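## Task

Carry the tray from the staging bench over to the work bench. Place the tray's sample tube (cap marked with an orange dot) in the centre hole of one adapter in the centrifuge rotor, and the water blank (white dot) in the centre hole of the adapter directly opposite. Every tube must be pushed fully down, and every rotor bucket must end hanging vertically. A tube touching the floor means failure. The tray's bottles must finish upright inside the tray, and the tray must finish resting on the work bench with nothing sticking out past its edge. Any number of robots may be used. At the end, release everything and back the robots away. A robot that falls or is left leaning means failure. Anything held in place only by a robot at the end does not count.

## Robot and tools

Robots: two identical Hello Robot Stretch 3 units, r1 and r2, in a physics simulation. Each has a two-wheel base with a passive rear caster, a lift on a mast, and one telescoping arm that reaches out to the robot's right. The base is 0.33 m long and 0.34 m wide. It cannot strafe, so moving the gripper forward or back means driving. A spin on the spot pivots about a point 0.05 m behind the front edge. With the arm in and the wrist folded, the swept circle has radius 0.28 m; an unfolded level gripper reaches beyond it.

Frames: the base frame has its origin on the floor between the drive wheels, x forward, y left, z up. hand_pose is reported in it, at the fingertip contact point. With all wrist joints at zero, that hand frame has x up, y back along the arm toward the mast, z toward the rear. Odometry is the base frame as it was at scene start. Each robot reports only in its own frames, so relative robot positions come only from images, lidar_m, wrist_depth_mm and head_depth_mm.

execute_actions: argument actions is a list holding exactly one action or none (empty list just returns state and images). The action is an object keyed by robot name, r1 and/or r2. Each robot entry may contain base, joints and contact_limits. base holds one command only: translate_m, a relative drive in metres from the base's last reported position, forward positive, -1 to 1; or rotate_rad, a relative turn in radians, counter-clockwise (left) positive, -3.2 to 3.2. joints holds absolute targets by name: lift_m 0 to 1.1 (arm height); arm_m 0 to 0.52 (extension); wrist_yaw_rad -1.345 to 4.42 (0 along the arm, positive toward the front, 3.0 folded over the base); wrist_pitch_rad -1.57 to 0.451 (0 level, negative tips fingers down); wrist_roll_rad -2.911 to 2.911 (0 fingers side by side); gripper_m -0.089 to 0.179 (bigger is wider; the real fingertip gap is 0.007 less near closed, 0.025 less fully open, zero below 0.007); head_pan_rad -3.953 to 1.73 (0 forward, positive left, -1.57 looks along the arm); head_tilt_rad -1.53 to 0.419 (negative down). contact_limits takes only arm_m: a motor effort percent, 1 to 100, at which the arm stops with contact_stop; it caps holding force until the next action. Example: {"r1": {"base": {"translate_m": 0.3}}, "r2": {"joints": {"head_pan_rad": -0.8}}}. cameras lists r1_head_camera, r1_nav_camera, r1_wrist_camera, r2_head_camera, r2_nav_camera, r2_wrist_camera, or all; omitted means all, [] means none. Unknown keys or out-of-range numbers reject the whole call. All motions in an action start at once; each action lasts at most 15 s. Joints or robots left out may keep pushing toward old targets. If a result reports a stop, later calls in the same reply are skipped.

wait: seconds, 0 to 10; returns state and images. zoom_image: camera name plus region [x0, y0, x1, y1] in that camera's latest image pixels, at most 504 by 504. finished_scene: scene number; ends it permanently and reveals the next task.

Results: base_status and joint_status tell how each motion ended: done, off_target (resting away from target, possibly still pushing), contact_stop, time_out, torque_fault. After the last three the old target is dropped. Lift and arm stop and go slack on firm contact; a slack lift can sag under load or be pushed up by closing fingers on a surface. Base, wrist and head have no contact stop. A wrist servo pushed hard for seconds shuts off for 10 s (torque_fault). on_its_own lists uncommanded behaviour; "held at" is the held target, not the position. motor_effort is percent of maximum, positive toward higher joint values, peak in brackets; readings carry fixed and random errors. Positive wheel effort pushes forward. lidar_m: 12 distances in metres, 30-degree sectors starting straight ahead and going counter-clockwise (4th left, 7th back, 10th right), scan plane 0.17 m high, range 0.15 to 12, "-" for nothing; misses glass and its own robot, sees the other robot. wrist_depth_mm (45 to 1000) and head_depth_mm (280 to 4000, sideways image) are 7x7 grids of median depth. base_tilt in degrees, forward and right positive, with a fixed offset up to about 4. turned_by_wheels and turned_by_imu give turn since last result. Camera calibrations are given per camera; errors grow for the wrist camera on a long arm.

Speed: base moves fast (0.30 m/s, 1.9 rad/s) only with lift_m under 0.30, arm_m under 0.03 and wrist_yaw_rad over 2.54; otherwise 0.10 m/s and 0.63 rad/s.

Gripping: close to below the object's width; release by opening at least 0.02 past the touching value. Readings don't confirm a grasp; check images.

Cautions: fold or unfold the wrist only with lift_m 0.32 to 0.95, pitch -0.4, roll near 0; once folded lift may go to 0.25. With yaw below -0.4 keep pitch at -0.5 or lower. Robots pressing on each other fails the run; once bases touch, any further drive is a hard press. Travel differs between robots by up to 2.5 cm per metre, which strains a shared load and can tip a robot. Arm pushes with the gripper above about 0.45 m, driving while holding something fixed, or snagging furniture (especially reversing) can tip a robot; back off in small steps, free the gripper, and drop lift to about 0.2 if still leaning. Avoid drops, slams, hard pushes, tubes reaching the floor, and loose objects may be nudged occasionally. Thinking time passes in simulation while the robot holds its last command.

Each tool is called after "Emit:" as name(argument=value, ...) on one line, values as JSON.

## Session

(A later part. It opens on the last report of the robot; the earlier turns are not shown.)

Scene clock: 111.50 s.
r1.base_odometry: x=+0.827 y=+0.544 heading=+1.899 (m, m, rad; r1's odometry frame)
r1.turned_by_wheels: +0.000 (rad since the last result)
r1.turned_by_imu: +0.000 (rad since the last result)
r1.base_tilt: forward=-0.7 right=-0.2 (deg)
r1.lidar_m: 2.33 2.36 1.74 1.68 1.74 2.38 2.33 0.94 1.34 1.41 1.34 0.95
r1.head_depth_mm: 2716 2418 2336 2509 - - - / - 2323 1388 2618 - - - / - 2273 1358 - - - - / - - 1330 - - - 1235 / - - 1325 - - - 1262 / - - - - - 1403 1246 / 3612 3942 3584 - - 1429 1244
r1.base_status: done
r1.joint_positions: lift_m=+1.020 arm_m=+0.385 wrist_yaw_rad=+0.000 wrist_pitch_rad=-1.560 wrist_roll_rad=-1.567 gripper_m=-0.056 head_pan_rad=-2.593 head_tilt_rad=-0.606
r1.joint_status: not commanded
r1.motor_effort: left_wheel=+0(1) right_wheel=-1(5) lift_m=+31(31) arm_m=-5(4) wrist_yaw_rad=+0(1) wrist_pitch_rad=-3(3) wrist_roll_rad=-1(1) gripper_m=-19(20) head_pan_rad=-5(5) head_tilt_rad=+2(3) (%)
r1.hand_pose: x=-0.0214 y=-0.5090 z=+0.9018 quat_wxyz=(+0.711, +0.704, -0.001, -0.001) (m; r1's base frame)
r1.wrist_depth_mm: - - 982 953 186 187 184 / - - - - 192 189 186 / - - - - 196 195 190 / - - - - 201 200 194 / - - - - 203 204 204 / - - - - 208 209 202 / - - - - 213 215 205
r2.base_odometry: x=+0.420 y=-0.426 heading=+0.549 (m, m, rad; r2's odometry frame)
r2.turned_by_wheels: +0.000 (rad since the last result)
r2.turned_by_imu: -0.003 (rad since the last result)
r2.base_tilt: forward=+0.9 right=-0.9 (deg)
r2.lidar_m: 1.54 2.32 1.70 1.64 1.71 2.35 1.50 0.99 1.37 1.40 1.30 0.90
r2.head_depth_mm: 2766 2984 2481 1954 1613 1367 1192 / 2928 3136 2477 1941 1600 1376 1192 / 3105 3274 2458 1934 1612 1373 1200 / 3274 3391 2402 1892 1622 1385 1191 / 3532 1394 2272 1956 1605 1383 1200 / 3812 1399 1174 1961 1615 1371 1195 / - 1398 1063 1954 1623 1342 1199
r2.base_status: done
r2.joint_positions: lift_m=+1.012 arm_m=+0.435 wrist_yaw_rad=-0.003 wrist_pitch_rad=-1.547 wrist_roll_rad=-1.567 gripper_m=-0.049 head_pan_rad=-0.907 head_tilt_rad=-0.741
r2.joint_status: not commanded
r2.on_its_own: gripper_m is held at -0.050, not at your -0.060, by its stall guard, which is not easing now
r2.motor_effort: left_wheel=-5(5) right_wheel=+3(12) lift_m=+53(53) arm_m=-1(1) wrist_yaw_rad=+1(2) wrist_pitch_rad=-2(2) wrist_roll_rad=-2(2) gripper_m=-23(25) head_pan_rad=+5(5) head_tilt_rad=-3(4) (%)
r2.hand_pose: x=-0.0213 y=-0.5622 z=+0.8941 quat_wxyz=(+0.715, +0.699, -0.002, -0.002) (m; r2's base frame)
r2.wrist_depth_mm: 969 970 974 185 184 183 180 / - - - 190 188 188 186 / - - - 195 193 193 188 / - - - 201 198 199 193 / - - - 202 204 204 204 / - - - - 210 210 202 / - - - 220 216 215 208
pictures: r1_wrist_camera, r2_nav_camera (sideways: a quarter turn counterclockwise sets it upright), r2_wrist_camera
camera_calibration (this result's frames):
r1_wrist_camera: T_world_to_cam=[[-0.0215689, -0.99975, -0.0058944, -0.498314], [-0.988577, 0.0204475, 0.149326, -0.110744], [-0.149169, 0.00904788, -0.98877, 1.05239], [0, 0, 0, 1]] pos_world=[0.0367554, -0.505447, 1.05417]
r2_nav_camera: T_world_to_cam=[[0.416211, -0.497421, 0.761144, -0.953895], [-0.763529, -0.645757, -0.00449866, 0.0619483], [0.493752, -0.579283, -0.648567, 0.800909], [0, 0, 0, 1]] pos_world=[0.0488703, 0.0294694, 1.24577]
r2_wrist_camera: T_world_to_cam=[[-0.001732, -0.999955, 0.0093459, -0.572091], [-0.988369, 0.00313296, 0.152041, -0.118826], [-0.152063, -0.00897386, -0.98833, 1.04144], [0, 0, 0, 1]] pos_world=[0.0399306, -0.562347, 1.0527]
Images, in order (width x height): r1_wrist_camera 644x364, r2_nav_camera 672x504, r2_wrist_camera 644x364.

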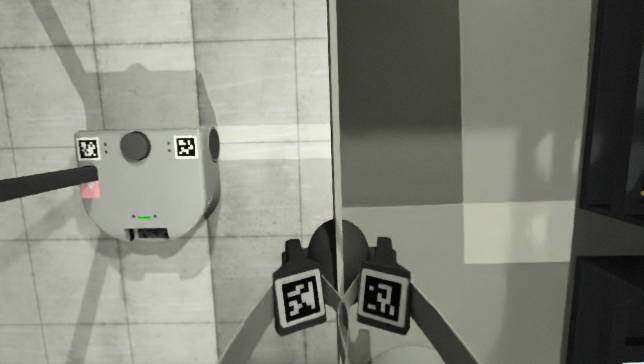

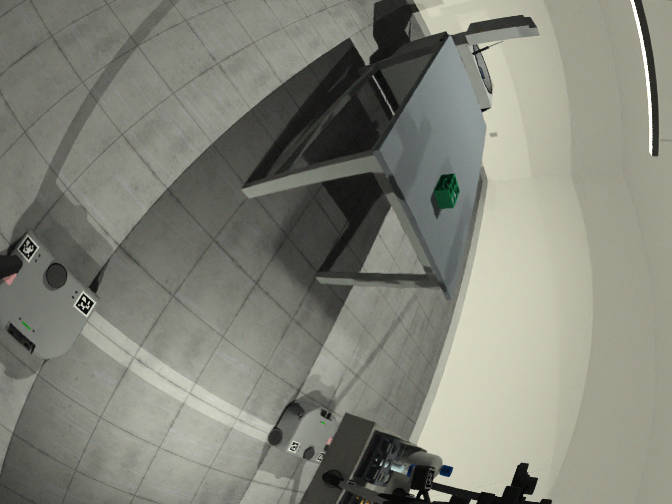

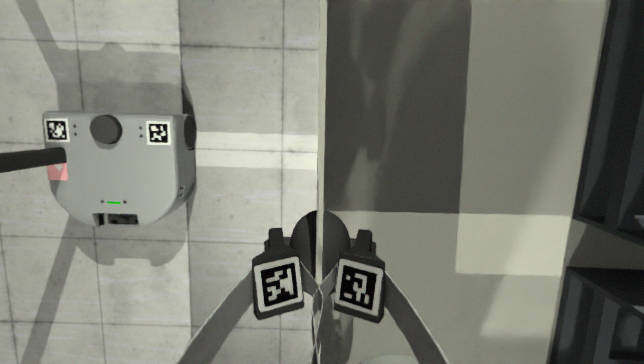

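Emit:
execute_actions(actions=[{"r1":{"base":{"translate_m":-0.6}},"r2":{"base":{"translate_m":0.6}}}], cameras=["r1_wrist_camera","r2_wrist_camera"])

Emit:
execute_actions(actions=[{"r1":{"base":{"translate_m":-0.4},"joints":{"head_pan_rad":-1.7}},"r2":{"base":{"translate_m":0.4},"joints":{"head_pan_rad":-1.3}}}], cameras=["r1_wrist_camera","r2_wrist_camera","r2_nav_camera","r1_nav_camera"])

Scene clock: 122.27 s.
r1.base_odometry: x=+1.021 y=-0.024 heading=+1.899 (m, m, rad; r1's odometry frame)
r1.turned_by_wheels: +0.000 (rad since the last result)
r1.turned_by_imu: +0.001 (rad since the last result)
r1.base_tilt: forward=-0.7 right=-0.2 (deg)
r1.lidar_m: 1.52 2.34 1.74 1.67 1.74 2.36 1.74 1.45 0.45 1.05 3.23 1.53
r1.head_depth_mm: 3355 2334 1774 2100 - - - / 2125 2141 1380 2131 - - - / 3604 2104 1353 - - - - / 3889 - 1341 - - - 1233 / - - 1391 - - - 1250 / - - - - - 1371 1223 / 3563 3854 3602 - - 608 884
r1.base_status: done
r1.joint_positions: lift_m=+1.020 arm_m=+0.385 wrist_yaw_rad=+0.000 wrist_pitch_rad=-1.555 wrist_roll_rad=-1.567 gripper_m=-0.056 head_pan_rad=-2.593 head_tilt_rad=-0.606
r1.joint_status: not commanded
r1.motor_effort: left_wheel=+1(2) right_wheel=-1(3) lift_m=+31(31) arm_m=-4(5) wrist_yaw_rad=+0(0) wrist_pitch_rad=-5(6) wrist_roll_rad=-1(1) gripper_m=-19(19) head_pan_rad=-5(5) head_tilt_rad=+3(2) (%)
r1.hand_pose: x=-0.0214 y=-0.5102 z=+0.9017 quat_wxyz=(+0.712, +0.702, -0.001, -0.001) (m; r1's base frame)
r1.wrist_depth_mm: - - 983 968 188 186 185 / - - - - 193 192 185 / - - - - 195 195 191 / - - - - 200 201 195 / - - - - 205 206 205 / - - - - 210 210 206 / - - - - 213 215 208
r2.base_odometry: x=+0.932 y=-0.113 heading=+0.549 (m, m, rad; r2's odometry frame)
r2.turned_by_wheels: +0.000 (rad since the last result)
r2.turned_by_imu: -0.003 (rad since the last result)
r2.base_tilt: forward=+0.7 right=-0.8 (deg)
r2.lidar_m: 1.52 2.32 1.70 1.64 1.70 2.34 1.57 1.57 3.21 1.04 0.44 0.55
r2.head_depth_mm: 2790 3026 1008 875 1534 1364 1200 / 2909 3163 1008 797 1533 1380 1197 / 3072 3251 935 798 657 874 1153 / 3349 3390 963 799 677 1342 1137 / 3503 1396 1018 801 711 1378 1177 / 3784 1403 1015 803 1544 1320 1204 / - 1400 1018 827 1636 1332 1206
r2.base_status: done
r2.joint_positions: lift_m=+1.012 arm_m=+0.435 wrist_yaw_rad=-0.003 wrist_pitch_rad=-1.543 wrist_roll_rad=-1.567 gripper_m=-0.049 head_pan_rad=-0.907 head_tilt_rad=-0.741
r2.joint_status: not commanded
r2.on_its_own: gripper_m is held at -0.050, not at your -0.060, by its stall guard, which is not easing now
r2.motor_effort: left_wheel=-3(3) right_wheel=+2(11) lift_m=+53(53) arm_m=-1(1) wrist_yaw_rad=+1(2) wrist_pitch_rad=-4(4) wrist_roll_rad=-2(2) gripper_m=-23(24) head_pan_rad=+5(5) head_tilt_rad=-3(3) (%)
r2.hand_pose: x=-0.0213 y=-0.5634 z=+0.8940 quat_wxyz=(+0.717, +0.697, -0.002, -0.002) (m; r2's base frame)
r2.wrist_depth_mm: 978 969 966 186 183 183 182 / - - - 190 189 189 186 / - - - 197 194 193 190 / - - - 202 199 199 193 / - - - 201 204 204 204 / - - - - 210 211 205 / - - - 220 216 217 209
pictures: r1_wrist_camera, r2_wrist_camera
camera_calibration (this result's frames):
r1_wrist_camera: T_world_to_cam=[[-0.0215052, -0.999768, -0.00121557, -0.503742], [-0.988578, 0.0210831, 0.149228, -0.110292], [-0.149168, 0.00441086, -0.988802, 1.04996], [0, 0, 0, 1]] pos_world=[0.0367555, -0.505931, 1.05405]
r2_wrist_camera: T_world_to_cam=[[-0.00172451, -0.9999, 0.0140697, -0.577495], [-0.988367, 0.00384397, 0.152038, -0.11841], [-0.152077, -0.0136438, -0.988275, 1.03867], [0, 0, 0, 1]] pos_world=[0.0399293, -0.56281, 1.05262]
Images, in order (width x height): r1_wrist_camera 644x364, r2_wrist_camera 644x364.

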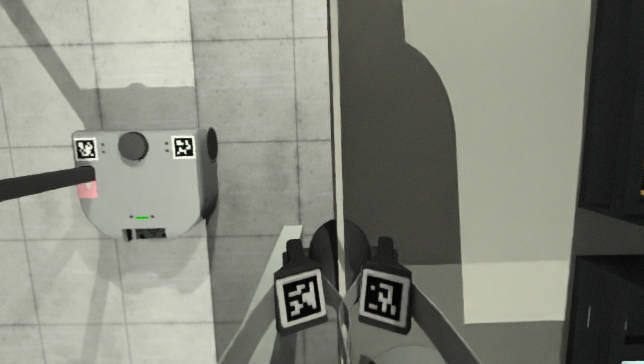

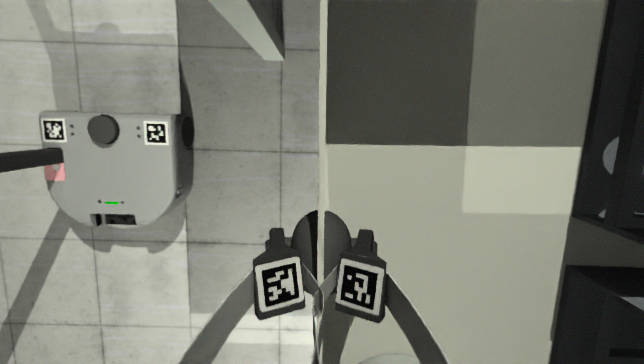

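Scene clock: 127.60 s.
r1.base_odometry: x=+1.150 y=-0.402 heading=+1.899 (m, m, rad; r1's odometry frame)
r1.turned_by_wheels: +0.000 (rad since the last result)
r1.turned_by_imu: +0.001 (rad since the last result)
r1.base_tilt: forward=-0.7 right=-0.2 (deg)
r1.lidar_m: 1.91 2.38 1.74 1.67 1.73 2.37 1.52 1.35 1.06 0.38 0.38 2.13
r1.head_depth_mm: 2826 3047 - 908 761 623 1254 / 2820 - 3017 977 756 618 1248 / 2755 - 3263 602 705 613 1219 / 2714 - 3252 730 699 610 1212 / 1200 - - 733 687 605 1179 / 1079 2935 808 726 672 603 697 / 2613 2904 3071 743 685 600 593
r1.base_status: done
r1.joint_positions: lift_m=+1.020 arm_m=+0.385 wrist_yaw_rad=+0.000 wrist_pitch_rad=-1.554 wrist_roll_rad=-1.567 gripper_m=-0.056 head_pan_rad=-1.707 head_tilt_rad=-0.606
r1.joint_status: all done
r1.motor_effort: left_wheel=+0(1) right_wheel=-1(5) lift_m=+31(31) arm_m=-4(4) wrist_yaw_rad=-1(0) wrist_pitch_rad=-6(6) wrist_roll_rad=-1(1) gripper_m=-20(19) head_pan_rad=+5(57) head_tilt_rad=+2(2) (%)
r1.hand_pose: x=-0.0214 y=-0.5106 z=+0.9017 quat_wxyz=(+0.713, +0.701, -0.001, -0.001) (m; r1's base frame)
r1.wrist_depth_mm: - 279 273 273 187 188 185 / - 282 280 275 192 191 188 / - 287 285 286 196 195 191 / - 293 295 295 200 200 195 / - 305 302 298 207 205 204 / - - 309 - 207 210 204 / - - 318 315 213 214 207
r2.base_odometry: x=+1.273 y=+0.096 heading=+0.549 (m, m, rad; r2's odometry frame)
r2.turned_by_wheels: +0.000 (rad since the last result)
r2.turned_by_imu: -0.002 (rad since the last result)
r2.base_tilt: forward=+0.9 right=-0.7 (deg)
r2.lidar_m: 1.78 2.33 1.70 1.64 1.70 2.32 1.96 2.17 0.40 0.39 0.40 0.55
r2.head_depth_mm: 759 - 747 642 658 583 831 / 2651 1448 771 730 657 598 1192 / 2720 2932 776 731 659 600 1198 / 2797 3050 1011 777 660 1291 1198 / 2848 3089 1016 801 661 1313 1156 / 2890 3135 1020 800 662 1357 1153 / 2961 3179 1025 803 662 1382 1153
r2.base_status: done
r2.joint_positions: lift_m=+1.012 arm_m=+0.435 wrist_yaw_rad=-0.003 wrist_pitch_rad=-1.541 wrist_roll_rad=-1.567 gripper_m=-0.049 head_pan_rad=-1.293 head_tilt_rad=-0.741
r2.joint_status: all done
r2.on_its_own: gripper_m is held at -0.050, not at your -0.060, by its stall guard, which is not easing now
r2.motor_effort: left_wheel=-3(3) right_wheel=+2(10) lift_m=+53(53) arm_m=-1(1) wrist_yaw_rad=+2(2) wrist_pitch_rad=-4(4) wrist_roll_rad=-2(2) gripper_m=-24(23) head_pan_rad=-4(38) head_tilt_rad=-3(3) (%)
r2.hand_pose: x=-0.0213 y=-0.5638 z=+0.8940 quat_wxyz=(+0.717, +0.697, -0.002, -0.002) (m; r2's base frame)
r2.wrist_depth_mm: 973 270 270 186 184 183 182 / - 278 277 191 189 188 186 / - 284 284 197 194 194 189 / - 292 293 201 199 199 193 / - 302 300 203 205 205 205 / - 309 308 - 210 210 206 / - 316 317 219 216 217 208
pictures: r1_nav_camera (sideways: a quarter turn counterclockwise sets it upright), r1_wrist_camera, r2_nav_camera (sideways: a quarter turn counterclockwise sets it upright), r2_wrist_camera
camera_calibration (this result's frames):
r1_nav_camera: T_world_to_cam=[[-0.0902648, -0.558207, 0.824777, -1.03272], [-0.992729, 0.116651, -0.0296964, 0.0967048], [-0.0796346, -0.82146, -0.564678, 0.696083], [0, 0, 0, 1]] pos_world=[0.0582154, -0.0159499, 1.2477]
r1_wrist_camera: T_world_to_cam=[[-0.0212065, -0.999775, 0.000344134, -0.505546], [-0.988584, 0.0210205, 0.149199, -0.110284], [-0.149172, 0.00282378, -0.988807, 1.04913], [0, 0, 0, 1]] pos_world=[0.036755, -0.506076, 1.05401]
r2_nav_camera: T_world_to_cam=[[0.198436, -0.617481, 0.761144, -0.952566], [-0.950408, -0.310972, -0.00449866, 0.0630883], [0.239472, -0.722505, -0.648567, 0.80246], [0, 0, 0, 1]] pos_world=[0.056816, 0.0112086, 1.24577]
r2_wrist_camera: T_world_to_cam=[[-0.00171931, -0.999877, 0.0156005, -0.579244], [-0.988367, 0.00407166, 0.152036, -0.118276], [-0.152081, -0.0151577, -0.988252, 1.03777], [0, 0, 0, 1]] pos_world=[0.0399288, -0.562961, 1.05259]
Images, in order (width x height): r1_nav_camera 672x504, r1_wrist_camera 644x364, r2_nav_camera 672x504, r2_wrist_camera 644x364.

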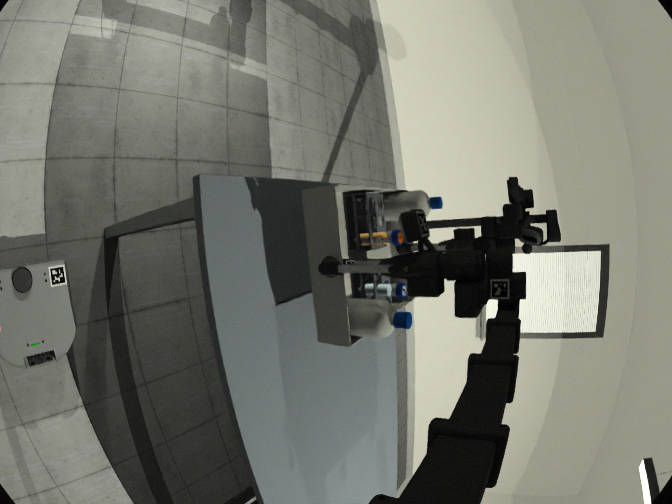

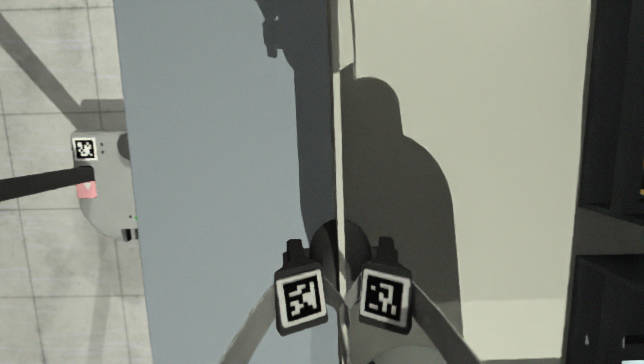

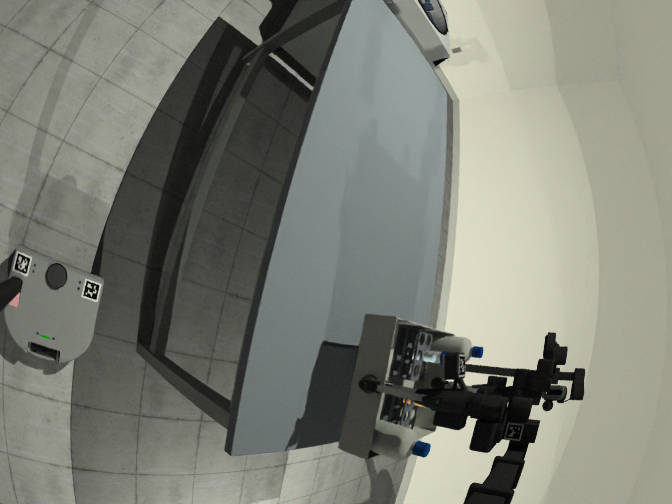

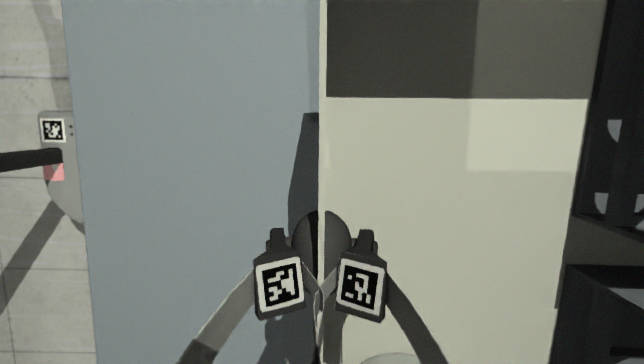

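Emit:
execute_actions(actions=[{"r1":{"base":{"translate_m":0.13},"joints":{"head_pan_rad":-1.9}},"r2":{"base":{"translate_m":-0.13}}}], cameras=["r1_head_camera","r2_head_camera","r1_nav_camera"])

Scene clock: 131.37 s.
r1.base_odometry: x=+1.108 y=-0.279 heading=+1.899 (m, m, rad; r1's odometry frame)
r1.turned_by_wheels: +0.000 (rad since the last result)
r1.turned_by_imu: +0.000 (rad since the last result)
r1.base_tilt: forward=-0.7 right=-0.2 (deg)
r1.lidar_m: 1.79 2.37 1.73 1.67 1.73 2.38 1.47 1.45 1.06 0.37 3.24 2.02
r1.head_depth_mm: 3133 3476 - - - 1409 1284 / 3031 3365 - - 755 636 1278 / 2943 3169 - 893 749 615 1269 / 2840 - 1209 851 722 610 1237 / 2737 - 3156 600 695 606 1201 / 2636 - 3193 731 672 604 601 / 1864 - - 707 606 650 1195
r1.base_status: done
r1.joint_positions: lift_m=+1.020 arm_m=+0.385 wrist_yaw_rad=+0.000 wrist_pitch_rad=-1.554 wrist_roll_rad=-1.567 gripper_m=-0.056 head_pan_rad=-1.893 head_tilt_rad=-0.606
r1.joint_status: all done
r1.motor_effort: left_wheel=+0(2) right_wheel=-1(2) lift_m=+32(31) arm_m=-5(4) wrist_yaw_rad=-1(1) wrist_pitch_rad=-5(6) wrist_roll_rad=-1(1) gripper_m=-19(19) head_pan_rad=-4(30) head_tilt_rad=+3(2) (%)
r1.hand_pose: x=-0.0214 y=-0.5106 z=+0.9017 quat_wxyz=(+0.713, +0.701, -0.001, -0.001) (m; r1's base frame)
r1.wrist_depth_mm: - - - 989 188 187 184 / - - - - 191 191 187 / - - - 287 196 195 191 / - 292 297 294 201 200 196 / - 305 305 299 205 205 204 / - - 311 - 209 210 205 / - - 318 317 213 216 207
r2.base_odometry: x=+1.162 y=+0.028 heading=+0.549 (m, m, rad; r2's odometry frame)
r2.turned_by_wheels: +0.000 (rad since the last result)
r2.turned_by_imu: +0.001 (rad since the last result)
r2.base_tilt: forward=+0.7 right=-0.8 (deg)
r2.lidar_m: 1.79 2.33 1.70 1.64 1.70 2.33 1.83 2.05 3.19 0.38 0.40 0.55
r2.head_depth_mm: 760 - 746 642 691 1295 1194 / 2643 1439 771 730 658 598 1131 / 2711 2863 775 730 656 600 1197 / 2786 3075 1011 776 660 1300 1197 / 2868 3088 1014 799 660 1325 1150 / 2899 3166 1015 801 662 1350 1153 / 2976 3228 1022 802 663 1377 1157
r2.base_status: done
r2.joint_positions: lift_m=+1.012 arm_m=+0.435 wrist_yaw_rad=-0.003 wrist_pitch_rad=-1.541 wrist_roll_rad=-1.567 gripper_m=-0.049 head_pan_rad=-1.293 head_tilt_rad=-0.741
r2.joint_status: not commanded
r2.on_its_own: gripper_m is held at -0.050, not at your -0.060, by its stall guard, which is not easing now
r2.motor_effort: left_wheel=-3(7) right_wheel=+3(5) lift_m=+53(54) arm_m=-1(1) wrist_yaw_rad=+2(3) wrist_pitch_rad=-4(4) wrist_roll_rad=-2(2) gripper_m=-24(24) head_pan_rad=-4(4) head_tilt_rad=-3(3) (%)
r2.hand_pose: x=-0.0213 y=-0.5638 z=+0.8940 quat_wxyz=(+0.717, +0.697, -0.002, -0.002) (m; r2's base frame)
r2.wrist_depth_mm: 960 270 270 186 183 185 182 / - 278 278 191 188 189 186 / - 286 284 196 194 194 190 / - 292 290 202 199 199 193 / - 299 299 202 205 204 204 / - - - - 210 210 205 / - - - 220 215 215 208
pictures: r1_head_camera (sideways: a quarter turn clockwise sets it upright), r1_nav_camera (sideways: a quarter turn counterclockwise sets it upright), r2_head_camera (sideways: a quarter turn clockwise sets it upright)
camera_calibration (this result's frames):
r1_head_camera: T_world_to_cam=[[0.136393, 0.54042, -0.830267, 1.10425], [0.948041, -0.314371, -0.0488827, 0.0592015], [-0.287429, -0.78046, -0.555218, 0.685635], [0, 0, 0, 1]] pos_world=[-0.00966657, -0.0430372, 1.30039]
r1_nav_camera: T_world_to_cam=[[-0.191739, -0.531958, 0.824777, -1.0321], [-0.954145, 0.297869, -0.0296964, 0.0964695], [-0.229878, -0.792651, -0.564678, 0.696999], [0, 0, 0, 1]] pos_world=[0.0543763, -0.0252944, 1.2477]
r2_head_camera: T_world_to_cam=[[-0.151293, 0.634793, -0.757725, 0.999991], [0.970861, 0.239547, 0.00683402, -0.012861], [0.185849, -0.734612, -0.652538, 0.800885], [0, 0, 0, 1]] pos_world=[0.0149342, -0.043367, 1.28041]
Images, in order (width x height): r1_head_camera 896x504, r1_nav_camera 672x504, r2_head_camera 896x504.

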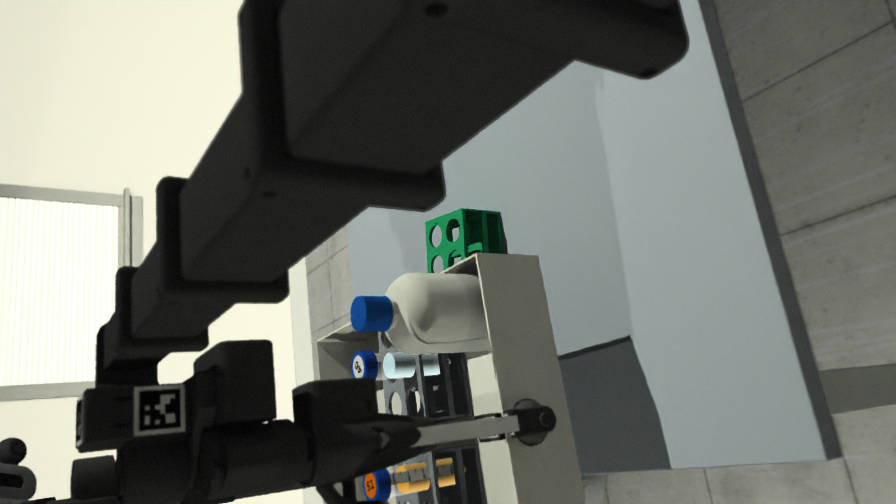

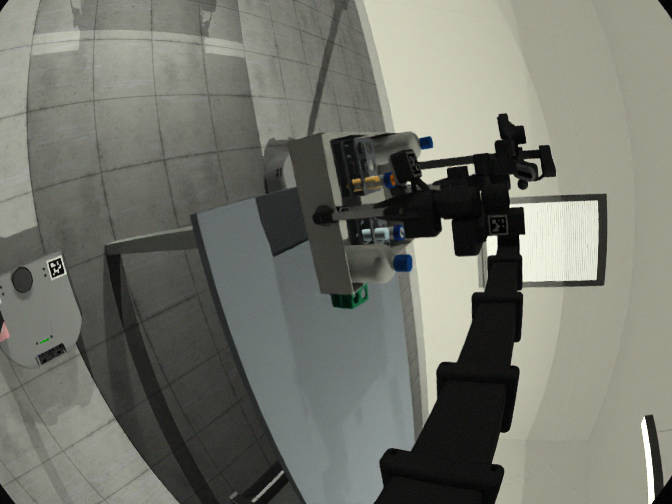

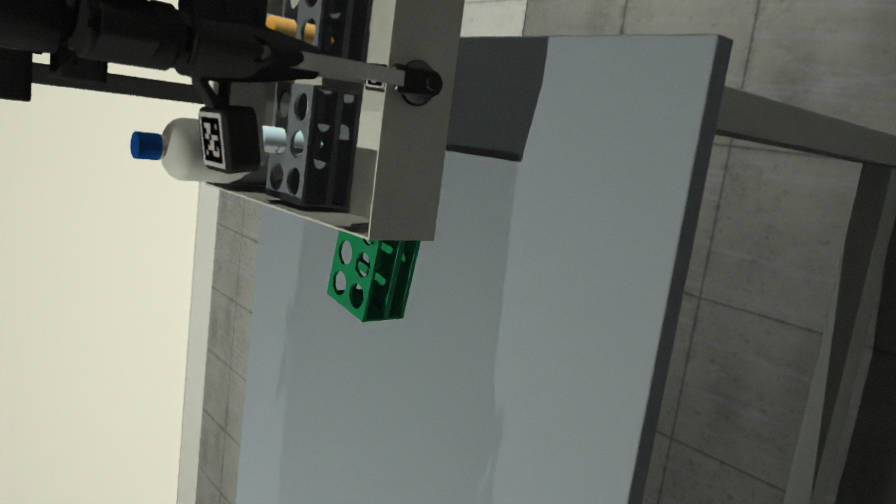

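Emit:
execute_actions(actions=[{"r1":{"base":{"translate_m":-0.7},"joints":{"lift_m":1.04,"head_pan_rad":-1.3}},"r2":{"base":{"translate_m":0.7},"joints":{"lift_m":1.032,"head_pan_rad":-1.9}}}], cameras=["r1_head_camera","r2_head_camera","r2_wrist_camera"])

Emit:
execute_actions(actions=[{"r1":{"joints":{"lift_m":0.945}},"r2":{"joints":{"lift_m":0.937}}}], cameras=["r1_head_camera","r2_head_camera"])

Scene clock: 141.53 s.
r1.base_odometry: x=+1.334 y=-0.942 heading=+1.899 (m, m, rad; r1's odometry frame)
r1.turned_by_wheels: +0.000 (rad since the last result)
r1.turned_by_imu: +0.001 (rad since the last result)
r1.base_tilt: forward=-0.7 right=-0.2 (deg)
r1.lidar_m: 2.48 2.37 1.73 1.67 1.74 2.37 1.33 0.81 1.06 1.02 1.06 0.77
r1.head_depth_mm: 696 766 - 706 591 622 537 / 2600 2937 1214 714 693 617 547 / 2740 3031 2060 734 703 613 1192 / 2846 3123 3307 954 724 611 1211 / 2875 3157 3263 948 740 606 1229 / 2997 3300 3229 907 734 605 1249 / 3072 3448 3163 893 730 629 1249
r1.base_status: done
r1.joint_positions: lift_m=+1.040 arm_m=+0.385 wrist_yaw_rad=+0.000 wrist_pitch_rad=-1.554 wrist_roll_rad=-1.568 gripper_m=-0.056 head_pan_rad=-1.307 head_tilt_rad=-0.606
r1.joint_status: all done
r1.motor_effort: left_wheel=+1(2) right_wheel=-1(6) lift_m=+31(32) arm_m=-4(5) wrist_yaw_rad=-1(1) wrist_pitch_rad=-6(6) wrist_roll_rad=-1(1) gripper_m=-20(19) head_pan_rad=+5(51) head_tilt_rad=+1(2) (%)
r1.hand_pose: x=-0.0214 y=-0.5106 z=+0.9217 quat_wxyz=(+0.713, +0.701, -0.001, -0.001) (m; r1's base frame)
r1.wrist_depth_mm: - 297 293 291 187 189 185 / - 305 300 294 192 192 187 / - 310 309 308 197 195 190 / - 319 311 310 200 201 196 / - - 323 323 204 205 205 / - - 332 - 209 210 204 / - - 338 338 213 214 207
r2.base_odometry: x=+1.760 y=+0.393 heading=+0.549 (m, m, rad; r2's odometry frame)
r2.turned_by_wheels: +0.000 (rad since the last result)
r2.turned_by_imu: -0.004 (rad since the last result)
r2.base_tilt: forward=+0.7 right=-0.8 (deg)
r2.lidar_m: 2.74 2.33 1.71 1.64 1.70 2.32 2.52 0.55 0.41 0.39 0.40 0.55
r2.head_depth_mm: - - - 739 693 1363 1178 / - - 926 797 674 1372 1153 / - - 1007 795 659 1374 1132 / - 3152 1012 801 659 1317 1157 / - 3010 630 756 660 1290 1196 / 2790 2871 742 736 661 587 1195 / - 2818 742 735 663 574 1197
r2.base_status: done
r2.joint_positions: lift_m=+1.031 arm_m=+0.435 wrist_yaw_rad=-0.003 wrist_pitch_rad=-1.541 wrist_roll_rad=-1.567 gripper_m=-0.049 head_pan_rad=-1.893 head_tilt_rad=-0.741
r2.joint_status: all done
r2.on_its_own: gripper_m is held at -0.050, not at your -0.060, by its stall guard, which is not easing now
r2.motor_effort: left_wheel=-2(1) right_wheel=+1(9) lift_m=+53(54) arm_m=-1(1) wrist_yaw_rad=+3(3) wrist_pitch_rad=-4(4) wrist_roll_rad=-2(2) gripper_m=-23(23) head_pan_rad=-4(48) head_tilt_rad=-4(3) (%)
r2.hand_pose: x=-0.0213 y=-0.5639 z=+0.9130 quat_wxyz=(+0.717, +0.697, -0.002, -0.002) (m; r2's base frame)
r2.wrist_depth_mm: - 288 288 186 183 183 182 / - 295 293 191 189 188 185 / - 303 302 196 193 193 190 / - 311 311 201 199 198 193 / - 320 318 202 204 204 204 / - 328 329 - 210 211 204 / - 339 338 220 215 216 208
pictures: r1_head_camera (sideways: a quarter turn clockwise sets it upright), r2_head_camera (sideways: a quarter turn clockwise sets it upright), r2_wrist_camera
camera_calibration (this result's frames):
r1_head_camera: T_world_to_cam=[[-0.185047, 0.525751, -0.830267, 1.10621], [0.963819, 0.262038, -0.0488827, 0.0591052], [0.191861, -0.809273, -0.555218, 0.682711], [0, 0, 0, 1]] pos_world=[0.0167492, -0.04458, 1.30039]
r2_head_camera: T_world_to_cam=[[0.233527, 0.609358, -0.757725, 0.997644], [0.936565, -0.350426, 0.00683402, -0.0126518], [-0.261363, -0.711255, -0.652538, 0.803613], [0, 0, 0, 1]] pos_world=[-0.0110932, -0.0407815, 1.28041]
r2_wrist_camera: T_world_to_cam=[[-0.00146084, -0.999872, 0.0159209, -0.579907], [-0.988367, 0.00386489, 0.152036, -0.121285], [-0.152078, -0.0155136, -0.988247, 1.05634], [0, 0, 0, 1]] pos_world=[0.0399244, -0.562976, 1.07159]
Images, in order (width x height): r1_head_camera 896x504, r2_head_camera 896x504, r2_wrist_camera 644x364.

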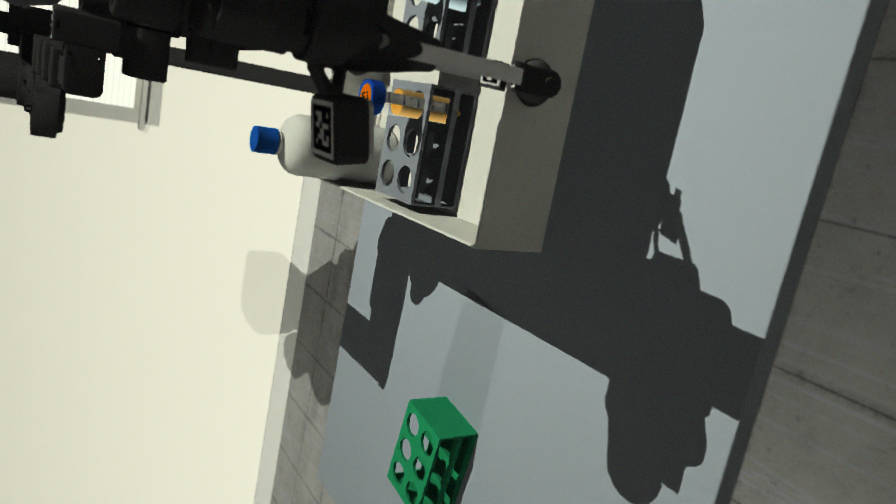

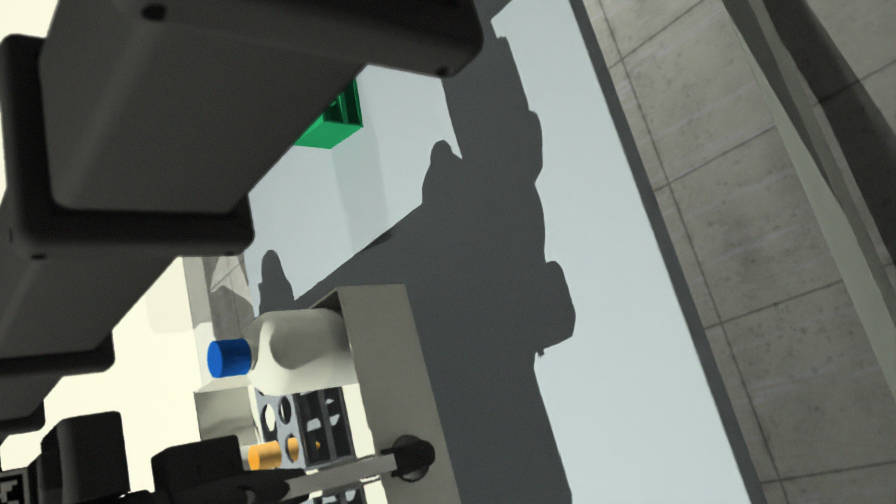

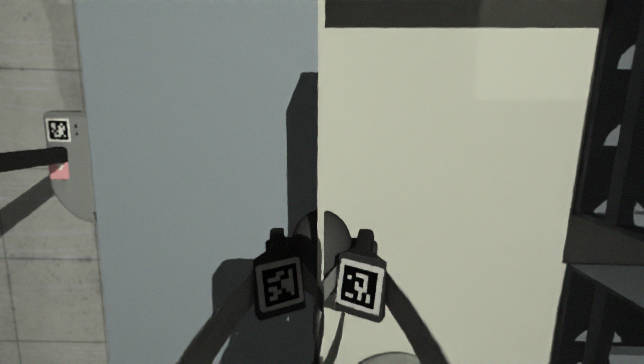

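Scene clock: 143.23 s.
r1.base_odometry: x=+1.334 y=-0.942 heading=+1.899 (m, m, rad; r1's odometry frame)
r1.turned_by_wheels: +0.000 (rad since the last result)
r1.turned_by_imu: +0.000 (rad since the last result)
r1.base_tilt: forward=-0.8 right=-0.3 (deg)
r1.lidar_m: 2.48 2.39 1.74 1.67 1.74 2.37 1.33 0.81 1.06 1.02 1.06 0.77
r1.head_depth_mm: 1314 758 - - 718 622 538 / 2557 2840 3109 867 732 617 547 / 2746 3015 3196 847 683 615 1189 / 2785 3111 3286 957 700 611 1208 / 2876 3170 3253 950 739 607 1230 / 2983 3282 3174 908 735 605 1251 / 3079 3396 3148 893 729 629 1246
r1.base_status: not commanded
r1.joint_positions: lift_m=+0.945 arm_m=+0.385 wrist_yaw_rad=+0.000 wrist_pitch_rad=-1.554 wrist_roll_rad=-1.568 gripper_m=-0.056 head_pan_rad=-1.307 head_tilt_rad=-0.606
r1.joint_status: all done
r1.motor_effort: left_wheel=+1(1) right_wheel=-1(1) lift_m=+26(29) arm_m=-5(5) wrist_yaw_rad=-1(0) wrist_pitch_rad=-7(6) wrist_roll_rad=-1(1) gripper_m=-20(20) head_pan_rad=+5(6) head_tilt_rad=+2(2) (%)
r1.hand_pose: x=-0.0214 y=-0.5106 z=+0.8270 quat_wxyz=(+0.713, +0.701, -0.001, -0.001) (m; r1's base frame)
r1.wrist_depth_mm: 207 204 205 200 186 187 185 / 574 210 210 206 192 192 187 / 980 214 214 211 197 196 191 / 941 219 220 216 201 201 195 / - 227 223 222 205 207 204 / - 232 230 - 209 210 204 / - 236 234 236 214 214 206
r2.base_odometry: x=+1.760 y=+0.393 heading=+0.549 (m, m, rad; r2's odometry frame)
r2.turned_by_wheels: +0.000 (rad since the last result)
r2.turned_by_imu: +0.000 (rad since the last result)
r2.base_tilt: forward=+0.7 right=-0.7 (deg)
r2.lidar_m: 2.74 2.34 1.71 1.64 1.70 2.32 2.51 0.56 0.41 0.39 0.40 0.55
r2.head_depth_mm: 3311 3371 961 848 - - 1165 / 3131 3361 933 - - 1317 1149 / 3049 3231 1097 - 642 1364 1134 / 2946 3211 - 787 660 1317 1153 / 2809 3084 661 703 659 1293 1197 / 2715 - 953 708 662 588 1198 / 2573 - - 761 660 575 1194
r2.base_status: not commanded
r2.joint_positions: lift_m=+0.937 arm_m=+0.435 wrist_yaw_rad=-0.003 wrist_pitch_rad=-1.541 wrist_roll_rad=-1.567 gripper_m=-0.049 head_pan_rad=-1.893 head_tilt_rad=-0.741
r2.joint_status: all done
r2.on_its_own: gripper_m is held at -0.050, not at your -0.060, by its stall guard, which is not easing now
r2.motor_effort: left_wheel=-2(2) right_wheel=+1(1) lift_m=+26(51) arm_m=-1(1) wrist_yaw_rad=+2(2) wrist_pitch_rad=-4(4) wrist_roll_rad=-2(2) gripper_m=-24(24) head_pan_rad=-4(4) head_tilt_rad=-3(4) (%)
r2.hand_pose: x=-0.0213 y=-0.5639 z=+0.8192 quat_wxyz=(+0.717, +0.697, -0.002, -0.002) (m; r2's base frame)
r2.wrist_depth_mm: 200 201 201 185 184 184 182 / 206 206 205 191 188 189 186 / 211 212 211 196 194 194 189 / 216 216 217 201 199 199 193 / 222 223 222 203 204 204 204 / 229 229 226 - 211 210 204 / 237 236 235 219 216 217 209
pictures: r1_head_camera (sideways: a quarter turn clockwise sets it upright), r2_head_camera (sideways: a quarter turn clockwise sets it upright)
camera_calibration (this result's frames):
r1_head_camera: T_world_to_cam=[[-0.185067, 0.525744, -0.830267, 1.10621], [0.963809, 0.262074, -0.0488827, 0.0591053], [0.191892, -0.809265, -0.555218, 0.682711], [0, 0, 0, 1]] pos_world=[0.0167509, -0.0445796, 1.30039]
r2_head_camera: T_world_to_cam=[[0.233527, 0.609358, -0.757726, 0.997644], [0.936565, -0.350427, 0.00683403, -0.0126518], [-0.261363, -0.711255, -0.652538, 0.803613], [0, 0, 0, 1]] pos_world=[-0.0110932, -0.0407815, 1.28041]
Images, in order (width x height): r1_head_camera 896x504, r2_head_camera 896x504.

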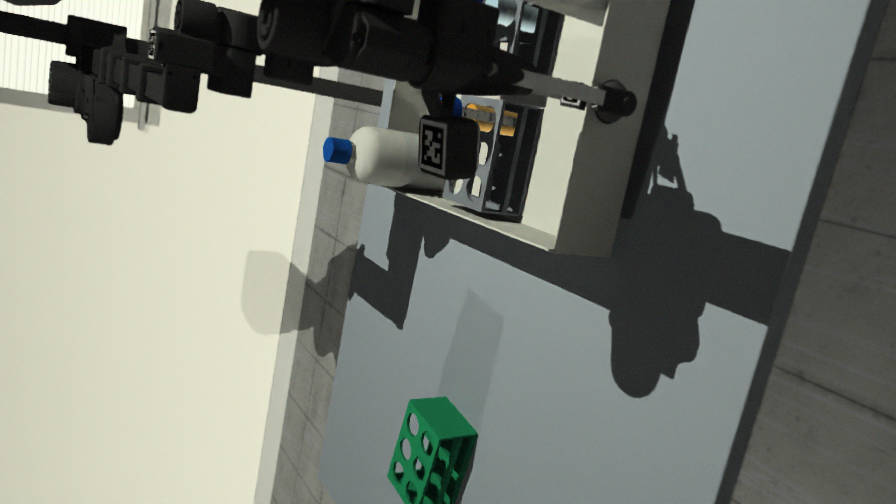

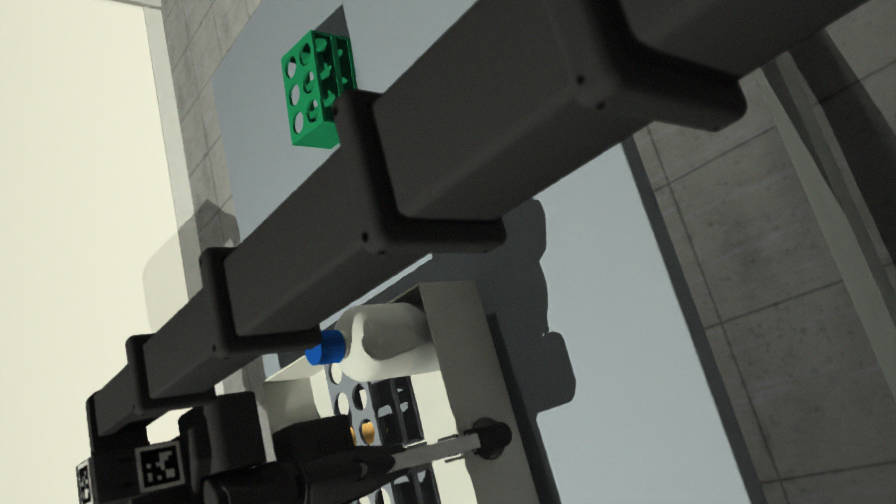

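Emit:
execute_actions(actions=[{"r1":{"joints":{"lift_m":0.934,"gripper_m":0.05}},"r2":{"joints":{"lift_m":0.927,"gripper_m":0.05}}}], cameras=[])

Emit:
execute_actions(actions=[{"r1":{"joints":{"lift_m":1.09}},"r2":{"joints":{"lift_m":1.09}}}], cameras=[])

Emit:
execute_actions(actions=[{"r1":{"base":{"translate_m":-0.8},"joints":{"head_pan_rad":-2.0,"head_tilt_rad":-0.6}},"r2":{"base":{"translate_m":-0.8},"joints":{"arm_m":0,"head_pan_rad":-0.8,"head_tilt_rad":-0.5}}}], cameras=["r1_head_camera","r2_head_camera","r1_nav_camera","r1_wrist_camera"])

Scene clock: 147.33 s.
r1.base_odometry: x=+1.334 y=-0.942 heading=+1.899 (m, m, rad; r1's odometry frame)
r1.turned_by_wheels: +0.000 (rad since the last result)
r1.turned_by_imu: +0.000 (rad since the last result)
r1.base_tilt: forward=-0.8 right=-0.2 (deg)
r1.lidar_m: 2.49 2.38 1.74 1.67 1.74 2.37 1.33 0.81 1.06 1.02 1.06 0.77
r1.head_depth_mm: 1333 768 830 - 736 621 538 / 2574 2825 3090 940 750 616 548 / 2737 3032 3232 882 747 615 1191 / 2833 3092 3270 961 720 610 1207 / 2901 3209 3293 949 740 606 1233 / 2969 3313 3210 908 735 604 1248 / 3096 3418 3186 894 730 631 1243
r1.base_status: not commanded
r1.joint_positions: lift_m=+0.934 arm_m=+0.385 wrist_yaw_rad=+0.000 wrist_pitch_rad=-1.557 wrist_roll_rad=-1.568 gripper_m=+0.050 head_pan_rad=-1.307 head_tilt_rad=-0.606
r1.joint_status: all done
r1.motor_effort: left_wheel=+0(1) right_wheel=-1(1) lift_m=+26(30) arm_m=-4(4) wrist_yaw_rad=+0(0) wrist_pitch_rad=-5(7) wrist_roll_rad=+0(1) gripper_m=+1(81) head_pan_rad=+5(5) head_tilt_rad=+2(2) (%)
r1.hand_pose: x=-0.0214 y=-0.5098 z=+0.8160 quat_wxyz=(+0.712, +0.702, -0.001, -0.001) (m; r1's base frame)
r1.wrist_depth_mm: 196 196 194 193 192 191 186 / 201 199 200 198 197 195 191 / 207 203 204 202 199 199 196 / 211 211 210 205 206 205 198 / - 215 212 213 209 209 209 / - 221 219 219 - 214 208 / - 228 227 225 218 221 211
r2.base_odometry: x=+1.760 y=+0.393 heading=+0.549 (m, m, rad; r2's odometry frame)
r2.turned_by_wheels: +0.000 (rad since the last result)
r2.turned_by_imu: +0.000 (rad since the last result)
r2.base_tilt: forward=+0.7 right=-0.8 (deg)
r2.lidar_m: 2.74 2.34 1.71 1.64 1.70 2.32 2.52 0.55 0.40 0.39 0.40 0.55
r2.head_depth_mm: 3278 3365 961 821 - - 1146 / 3148 3326 930 - - - 1148 / 3023 3251 1069 - 628 1379 1132 / 2943 3192 - 777 658 1319 1151 / 2835 3109 668 711 661 1296 1198 / 2695 - 958 753 660 588 1192 / 2578 - - 784 662 576 1199
r2.base_status: not commanded
r2.joint_positions: lift_m=+0.927 arm_m=+0.435 wrist_yaw_rad=-0.002 wrist_pitch_rad=-1.544 wrist_roll_rad=-1.567 gripper_m=+0.050 head_pan_rad=-1.893 head_tilt_rad=-0.741
r2.joint_status: all done
r2.motor_effort: left_wheel=-2(2) right_wheel=+0(1) lift_m=+26(25) arm_m=-1(1) wrist_yaw_rad=+1(2) wrist_pitch_rad=-3(5) wrist_roll_rad=-2(2) gripper_m=+1(95) head_pan_rad=-4(4) head_tilt_rad=-3(4) (%)
r2.hand_pose: x=-0.0213 y=-0.5631 z=+0.8092 quat_wxyz=(+0.716, +0.698, -0.001, -0.002) (m; r2's base frame)
r2.wrist_depth_mm: 192 192 191 191 190 189 187 / 197 197 197 194 194 194 190 / 202 202 202 200 198 199 194 / 207 207 207 206 205 204 199 / 213 214 211 211 209 210 209 / 219 219 - 216 - 216 206 / 225 225 225 223 220 220 214
pictures: none
No camera images: the call's "cameras" was empty. Leave "cameras" out to get every camera's image.

Scene clock: 149.63 s.
r1.base_odometry: x=+1.334 y=-0.942 heading=+1.899 (m, m, rad; r1's odometry frame)
r1.turned_by_wheels: +0.000 (rad since the last result)
r1.turned_by_imu: +0.000 (rad since the last result)
r1.base_tilt: forward=-0.7 right=-0.2 (deg)
r1.lidar_m: 2.48 2.38 1.73 1.67 1.73 2.37 1.34 0.81 1.06 1.02 1.06 0.77
r1.head_depth_mm: 679 1396 - 937 734 621 538 / 2647 2916 2955 911 752 618 549 / 2728 2995 3185 889 746 615 1193 / 2804 3110 3276 959 719 610 1210 / 2904 3178 3260 948 740 607 1231 / 2983 3284 3246 908 736 604 1253 / 3095 3401 3165 893 730 631 1242
r1.base_status: not commanded
r1.joint_positions: lift_m=+1.090 arm_m=+0.385 wrist_yaw_rad=+0.000 wrist_pitch_rad=-1.558 wrist_roll_rad=-1.568 gripper_m=+0.050 head_pan_rad=-1.307 head_tilt_rad=-0.606
r1.joint_status: all done
r1.motor_effort: left_wheel=+0(0) right_wheel=-1(1) lift_m=+26(27) arm_m=-4(5) wrist_yaw_rad=-1(0) wrist_pitch_rad=-5(5) wrist_roll_rad=-1(1) gripper_m=+0(0) head_pan_rad=+5(5) head_tilt_rad=+2(2) (%)
r1.hand_pose: x=-0.0214 y=-0.5096 z=+0.9720 quat_wxyz=(+0.711, +0.703, -0.001, -0.001) (m; r1's base frame)
r1.wrist_depth_mm: - - 341 342 326 302 314 / - - 352 352 346 318 322 / - - 364 355 354 321 318 / - - 366 361 364 351 359 / - - 370 371 370 335 366 / - - 384 384 - 311 379 / - - 396 385 241 322 336
r2.base_odometry: x=+1.760 y=+0.393 heading=+0.549 (m, m, rad; r2's odometry frame)
r2.turned_by_wheels: +0.000 (rad since the last result)
r2.turned_by_imu: +0.000 (rad since the last result)
r2.base_tilt: forward=+0.7 right=-0.7 (deg)
r2.lidar_m: 2.74 2.34 1.70 1.64 1.70 2.33 2.52 0.56 0.40 0.39 0.40 0.55
r2.head_depth_mm: 3271 3341 961 793 690 1362 1169 / 3143 3361 929 796 675 1366 1148 / 3026 3215 1013 799 658 1373 1131 / 2899 3138 1012 800 659 1325 1152 / 2836 3062 1017 713 661 1295 1193 / 2724 2957 969 728 662 587 1193 / 2645 2907 951 780 663 574 1197
r2.base_status: not commanded
r2.joint_positions: lift_m=+1.089 arm_m=+0.435 wrist_yaw_rad=-0.002 wrist_pitch_rad=-1.544 wrist_roll_rad=-1.567 gripper_m=+0.050 head_pan_rad=-1.893 head_tilt_rad=-0.741
r2.joint_status: all done
r2.motor_effort: left_wheel=-2(2) right_wheel=+1(1) lift_m=+46(48) arm_m=-1(1) wrist_yaw_rad=+1(1) wrist_pitch_rad=-3(3) wrist_roll_rad=-2(2) gripper_m=+0(0) head_pan_rad=-4(5) head_tilt_rad=-4(3) (%)
r2.hand_pose: x=-0.0213 y=-0.5630 z=+0.9714 quat_wxyz=(+0.716, +0.698, -0.001, -0.002) (m; r2's base frame)
r2.wrist_depth_mm: - 348 342 339 338 317 317 / - 352 352 351 348 321 292 / - 364 360 358 357 325 291 / - 369 371 367 366 358 365 / - 385 377 376 374 323 373 / - - - 366 - 328 382 / - - 401 322 254 336 357
pictures: none
No camera images: the call's "cameras" was empty. Leave "cameras" out to get every camera's image.

Scene clock: 158.60 s.
r1.base_odometry: x=+1.592 y=-1.699 heading=+1.899 (m, m, rad; r1's odometry frame)
r1.turned_by_wheels: +0.000 (rad since the last result)
r1.turned_by_imu: -0.001 (rad since the last result)
r1.base_tilt: forward=-0.7 right=-0.2 (deg)
r1.lidar_m: 1.52 2.37 1.73 1.67 1.73 2.09 2.01 0.48 0.36 0.37 1.06 1.45
r1.head_depth_mm: - - 2819 1008 705 737 941 / - 1061 1130 997 692 679 826 / - 1004 1089 992 689 640 745 / - 950 1042 979 706 721 723 / - 890 988 904 927 847 738 / 826 899 2744 2227 1053 1003 1199 / - 2950 3012 2378 1778 1462 1215
r1.base_status: done
r1.joint_positions: lift_m=+1.090 arm_m=+0.385 wrist_yaw_rad=+0.000 wrist_pitch_rad=-1.558 wrist_roll_rad=-1.568 gripper_m=+0.050 head_pan_rad=-1.993 head_tilt_rad=-0.606
r1.joint_status: all done
r1.motor_effort: left_wheel=+0(3) right_wheel=+0(3) lift_m=+26(27) arm_m=-4(3) wrist_yaw_rad=+0(0) wrist_pitch_rad=-4(4) wrist_roll_rad=-1(1) gripper_m=+1(1) head_pan_rad=-5(55) head_tilt_rad=+2(2) (%)
r1.hand_pose: x=-0.0214 y=-0.5096 z=+0.9720 quat_wxyz=(+0.711, +0.703, -0.001, -0.001) (m; r1's base frame)
r1.wrist_depth_mm: - - 344 344 339 338 342 / - - 354 356 351 345 344 / - - 358 359 353 355 354 / - - - 909 882 877 - / - - - 593 588 591 597 / - - - 569 - 545 544 / - - 431 425 416 414 415
r2.base_odometry: x=+1.077 y=-0.024 heading=+0.549 (m, m, rad; r2's odometry frame)
r2.turned_by_wheels: +0.000 (rad since the last result)
r2.turned_by_imu: -0.001 (rad since the last result)
r2.base_tilt: forward=+0.6 right=-0.9 (deg)
r2.lidar_m: 1.50 2.33 1.70 1.64 1.70 2.33 1.73 1.98 3.18 0.39 0.41 0.55
r2.head_depth_mm: 2828 3029 3269 1140 818 672 585 / 3053 3321 3446 1144 850 676 574 / 3260 3503 3726 1110 856 677 1275 / 3498 3765 - 1055 857 680 1321 / 1960 - 2215 934 861 725 1359 / 3799 - - 1129 863 1549 1335 / 3512 3725 1951 1121 904 1660 1304
r2.base_status: done
r2.joint_positions: lift_m=+1.089 arm_m=+0.000 wrist_yaw_rad=+0.001 wrist_pitch_rad=-1.546 wrist_roll_rad=-1.567 gripper_m=+0.050 head_pan_rad=-0.807 head_tilt_rad=-0.507
r2.joint_status: all done
r2.motor_effort: left_wheel=-2(8) right_wheel=+1(6) lift_m=+46(46) arm_m=-1(1) wrist_yaw_rad=-1(1) wrist_pitch_rad=-2(3) wrist_roll_rad=-2(2) gripper_m=+1(0) head_pan_rad=+5(51) head_tilt_rad=+2(14) (%)
r2.hand_pose: x=-0.0214 y=-0.1277 z=+0.9714 quat_wxyz=(+0.716, +0.698, -0.001, -0.001) (m; r2's base frame)
r2.wrist_depth_mm: - - - - - - 344 / - - - - - - 352 / - - - - - 562 361 / - - - - - - - / - - - - - - - / - - - - - - - / - - - - - - -
pictures: r1_head_camera (sideways: a quarter turn clockwise sets it upright), r1_nav_camera (sideways: a quarter turn counterclockwise sets it upright), r1_wrist_camera, r2_head_camera (sideways: a quarter turn clockwise sets it upright)
camera_calibration (this result's frames):
r1_head_camera: T_world_to_cam=[[0.189667, 0.524102, -0.830267, 1.10393], [0.911918, -0.407451, -0.0488827, 0.0594218], [-0.363913, -0.747864, -0.555218, 0.686102], [0, 0, 0, 1]] pos_world=[-0.0138846, -0.041248, 1.30039]
r1_nav_camera: T_world_to_cam=[[-0.243891, -0.510157, 0.824777, -1.03179], [-0.919639, 0.391641, -0.0296964, 0.096259], [-0.307867, -0.765739, -0.564678, 0.697475], [0, 0, 0, 1]] pos_world=[0.0516097, -0.0299879, 1.2477]
r1_wrist_camera: T_world_to_cam=[[-0.0208114, -0.999777, -0.00345807, -0.500891], [-0.988591, 0.0200622, 0.149284, -0.121373], [-0.149182, 0.00652543, -0.988788, 1.12056], [0, 0, 0, 1]] pos_world=[0.036754, -0.505657, 1.12438]
r2_head_camera: T_world_to_cam=[[-0.296621, 0.351048, -0.888134, 1.17091], [0.744744, 0.667182, 0.0149824, -0.0220932], [0.597807, -0.656988, -0.459341, 0.547021], [0, 0, 0, 1]] pos_world=[0.036756, -0.0369174, 1.29152]
Images, in order (width x height): r1_head_camera 896x504, r1_nav_camera 672x504, r1_wrist_camera 644x364, r2_head_camera 896x504.

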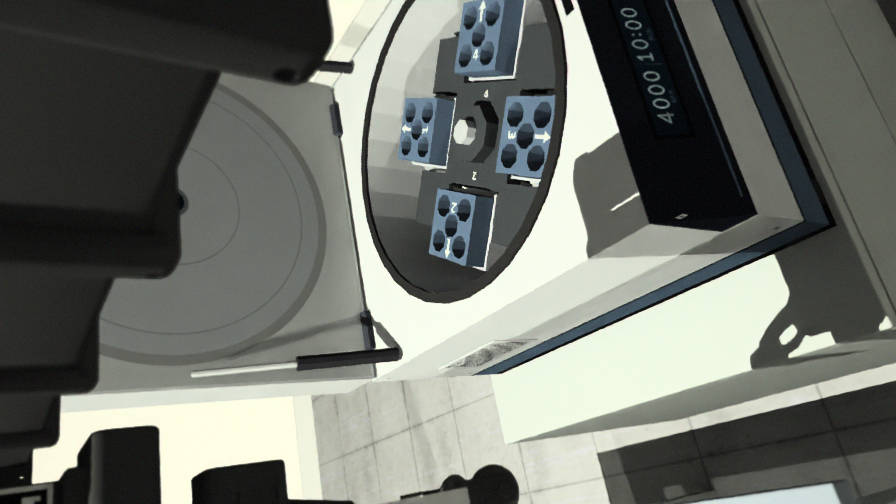

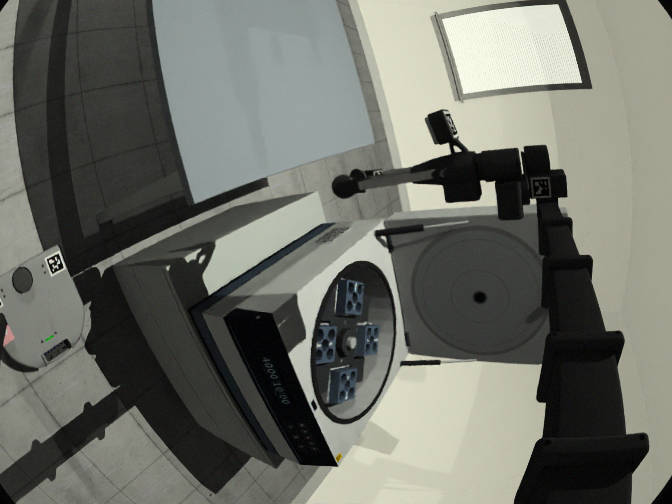

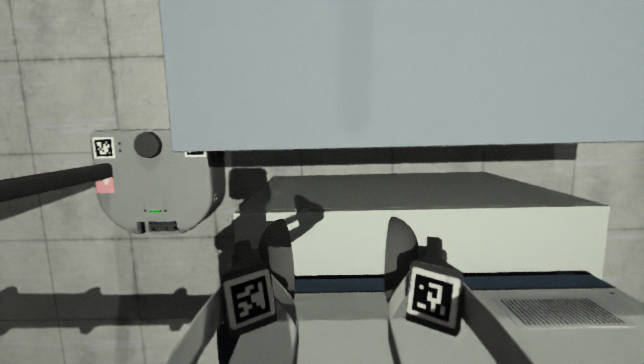

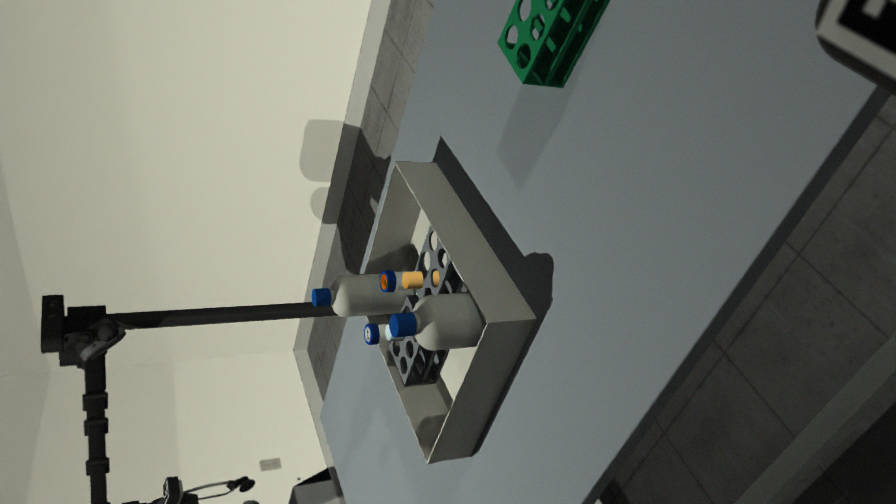

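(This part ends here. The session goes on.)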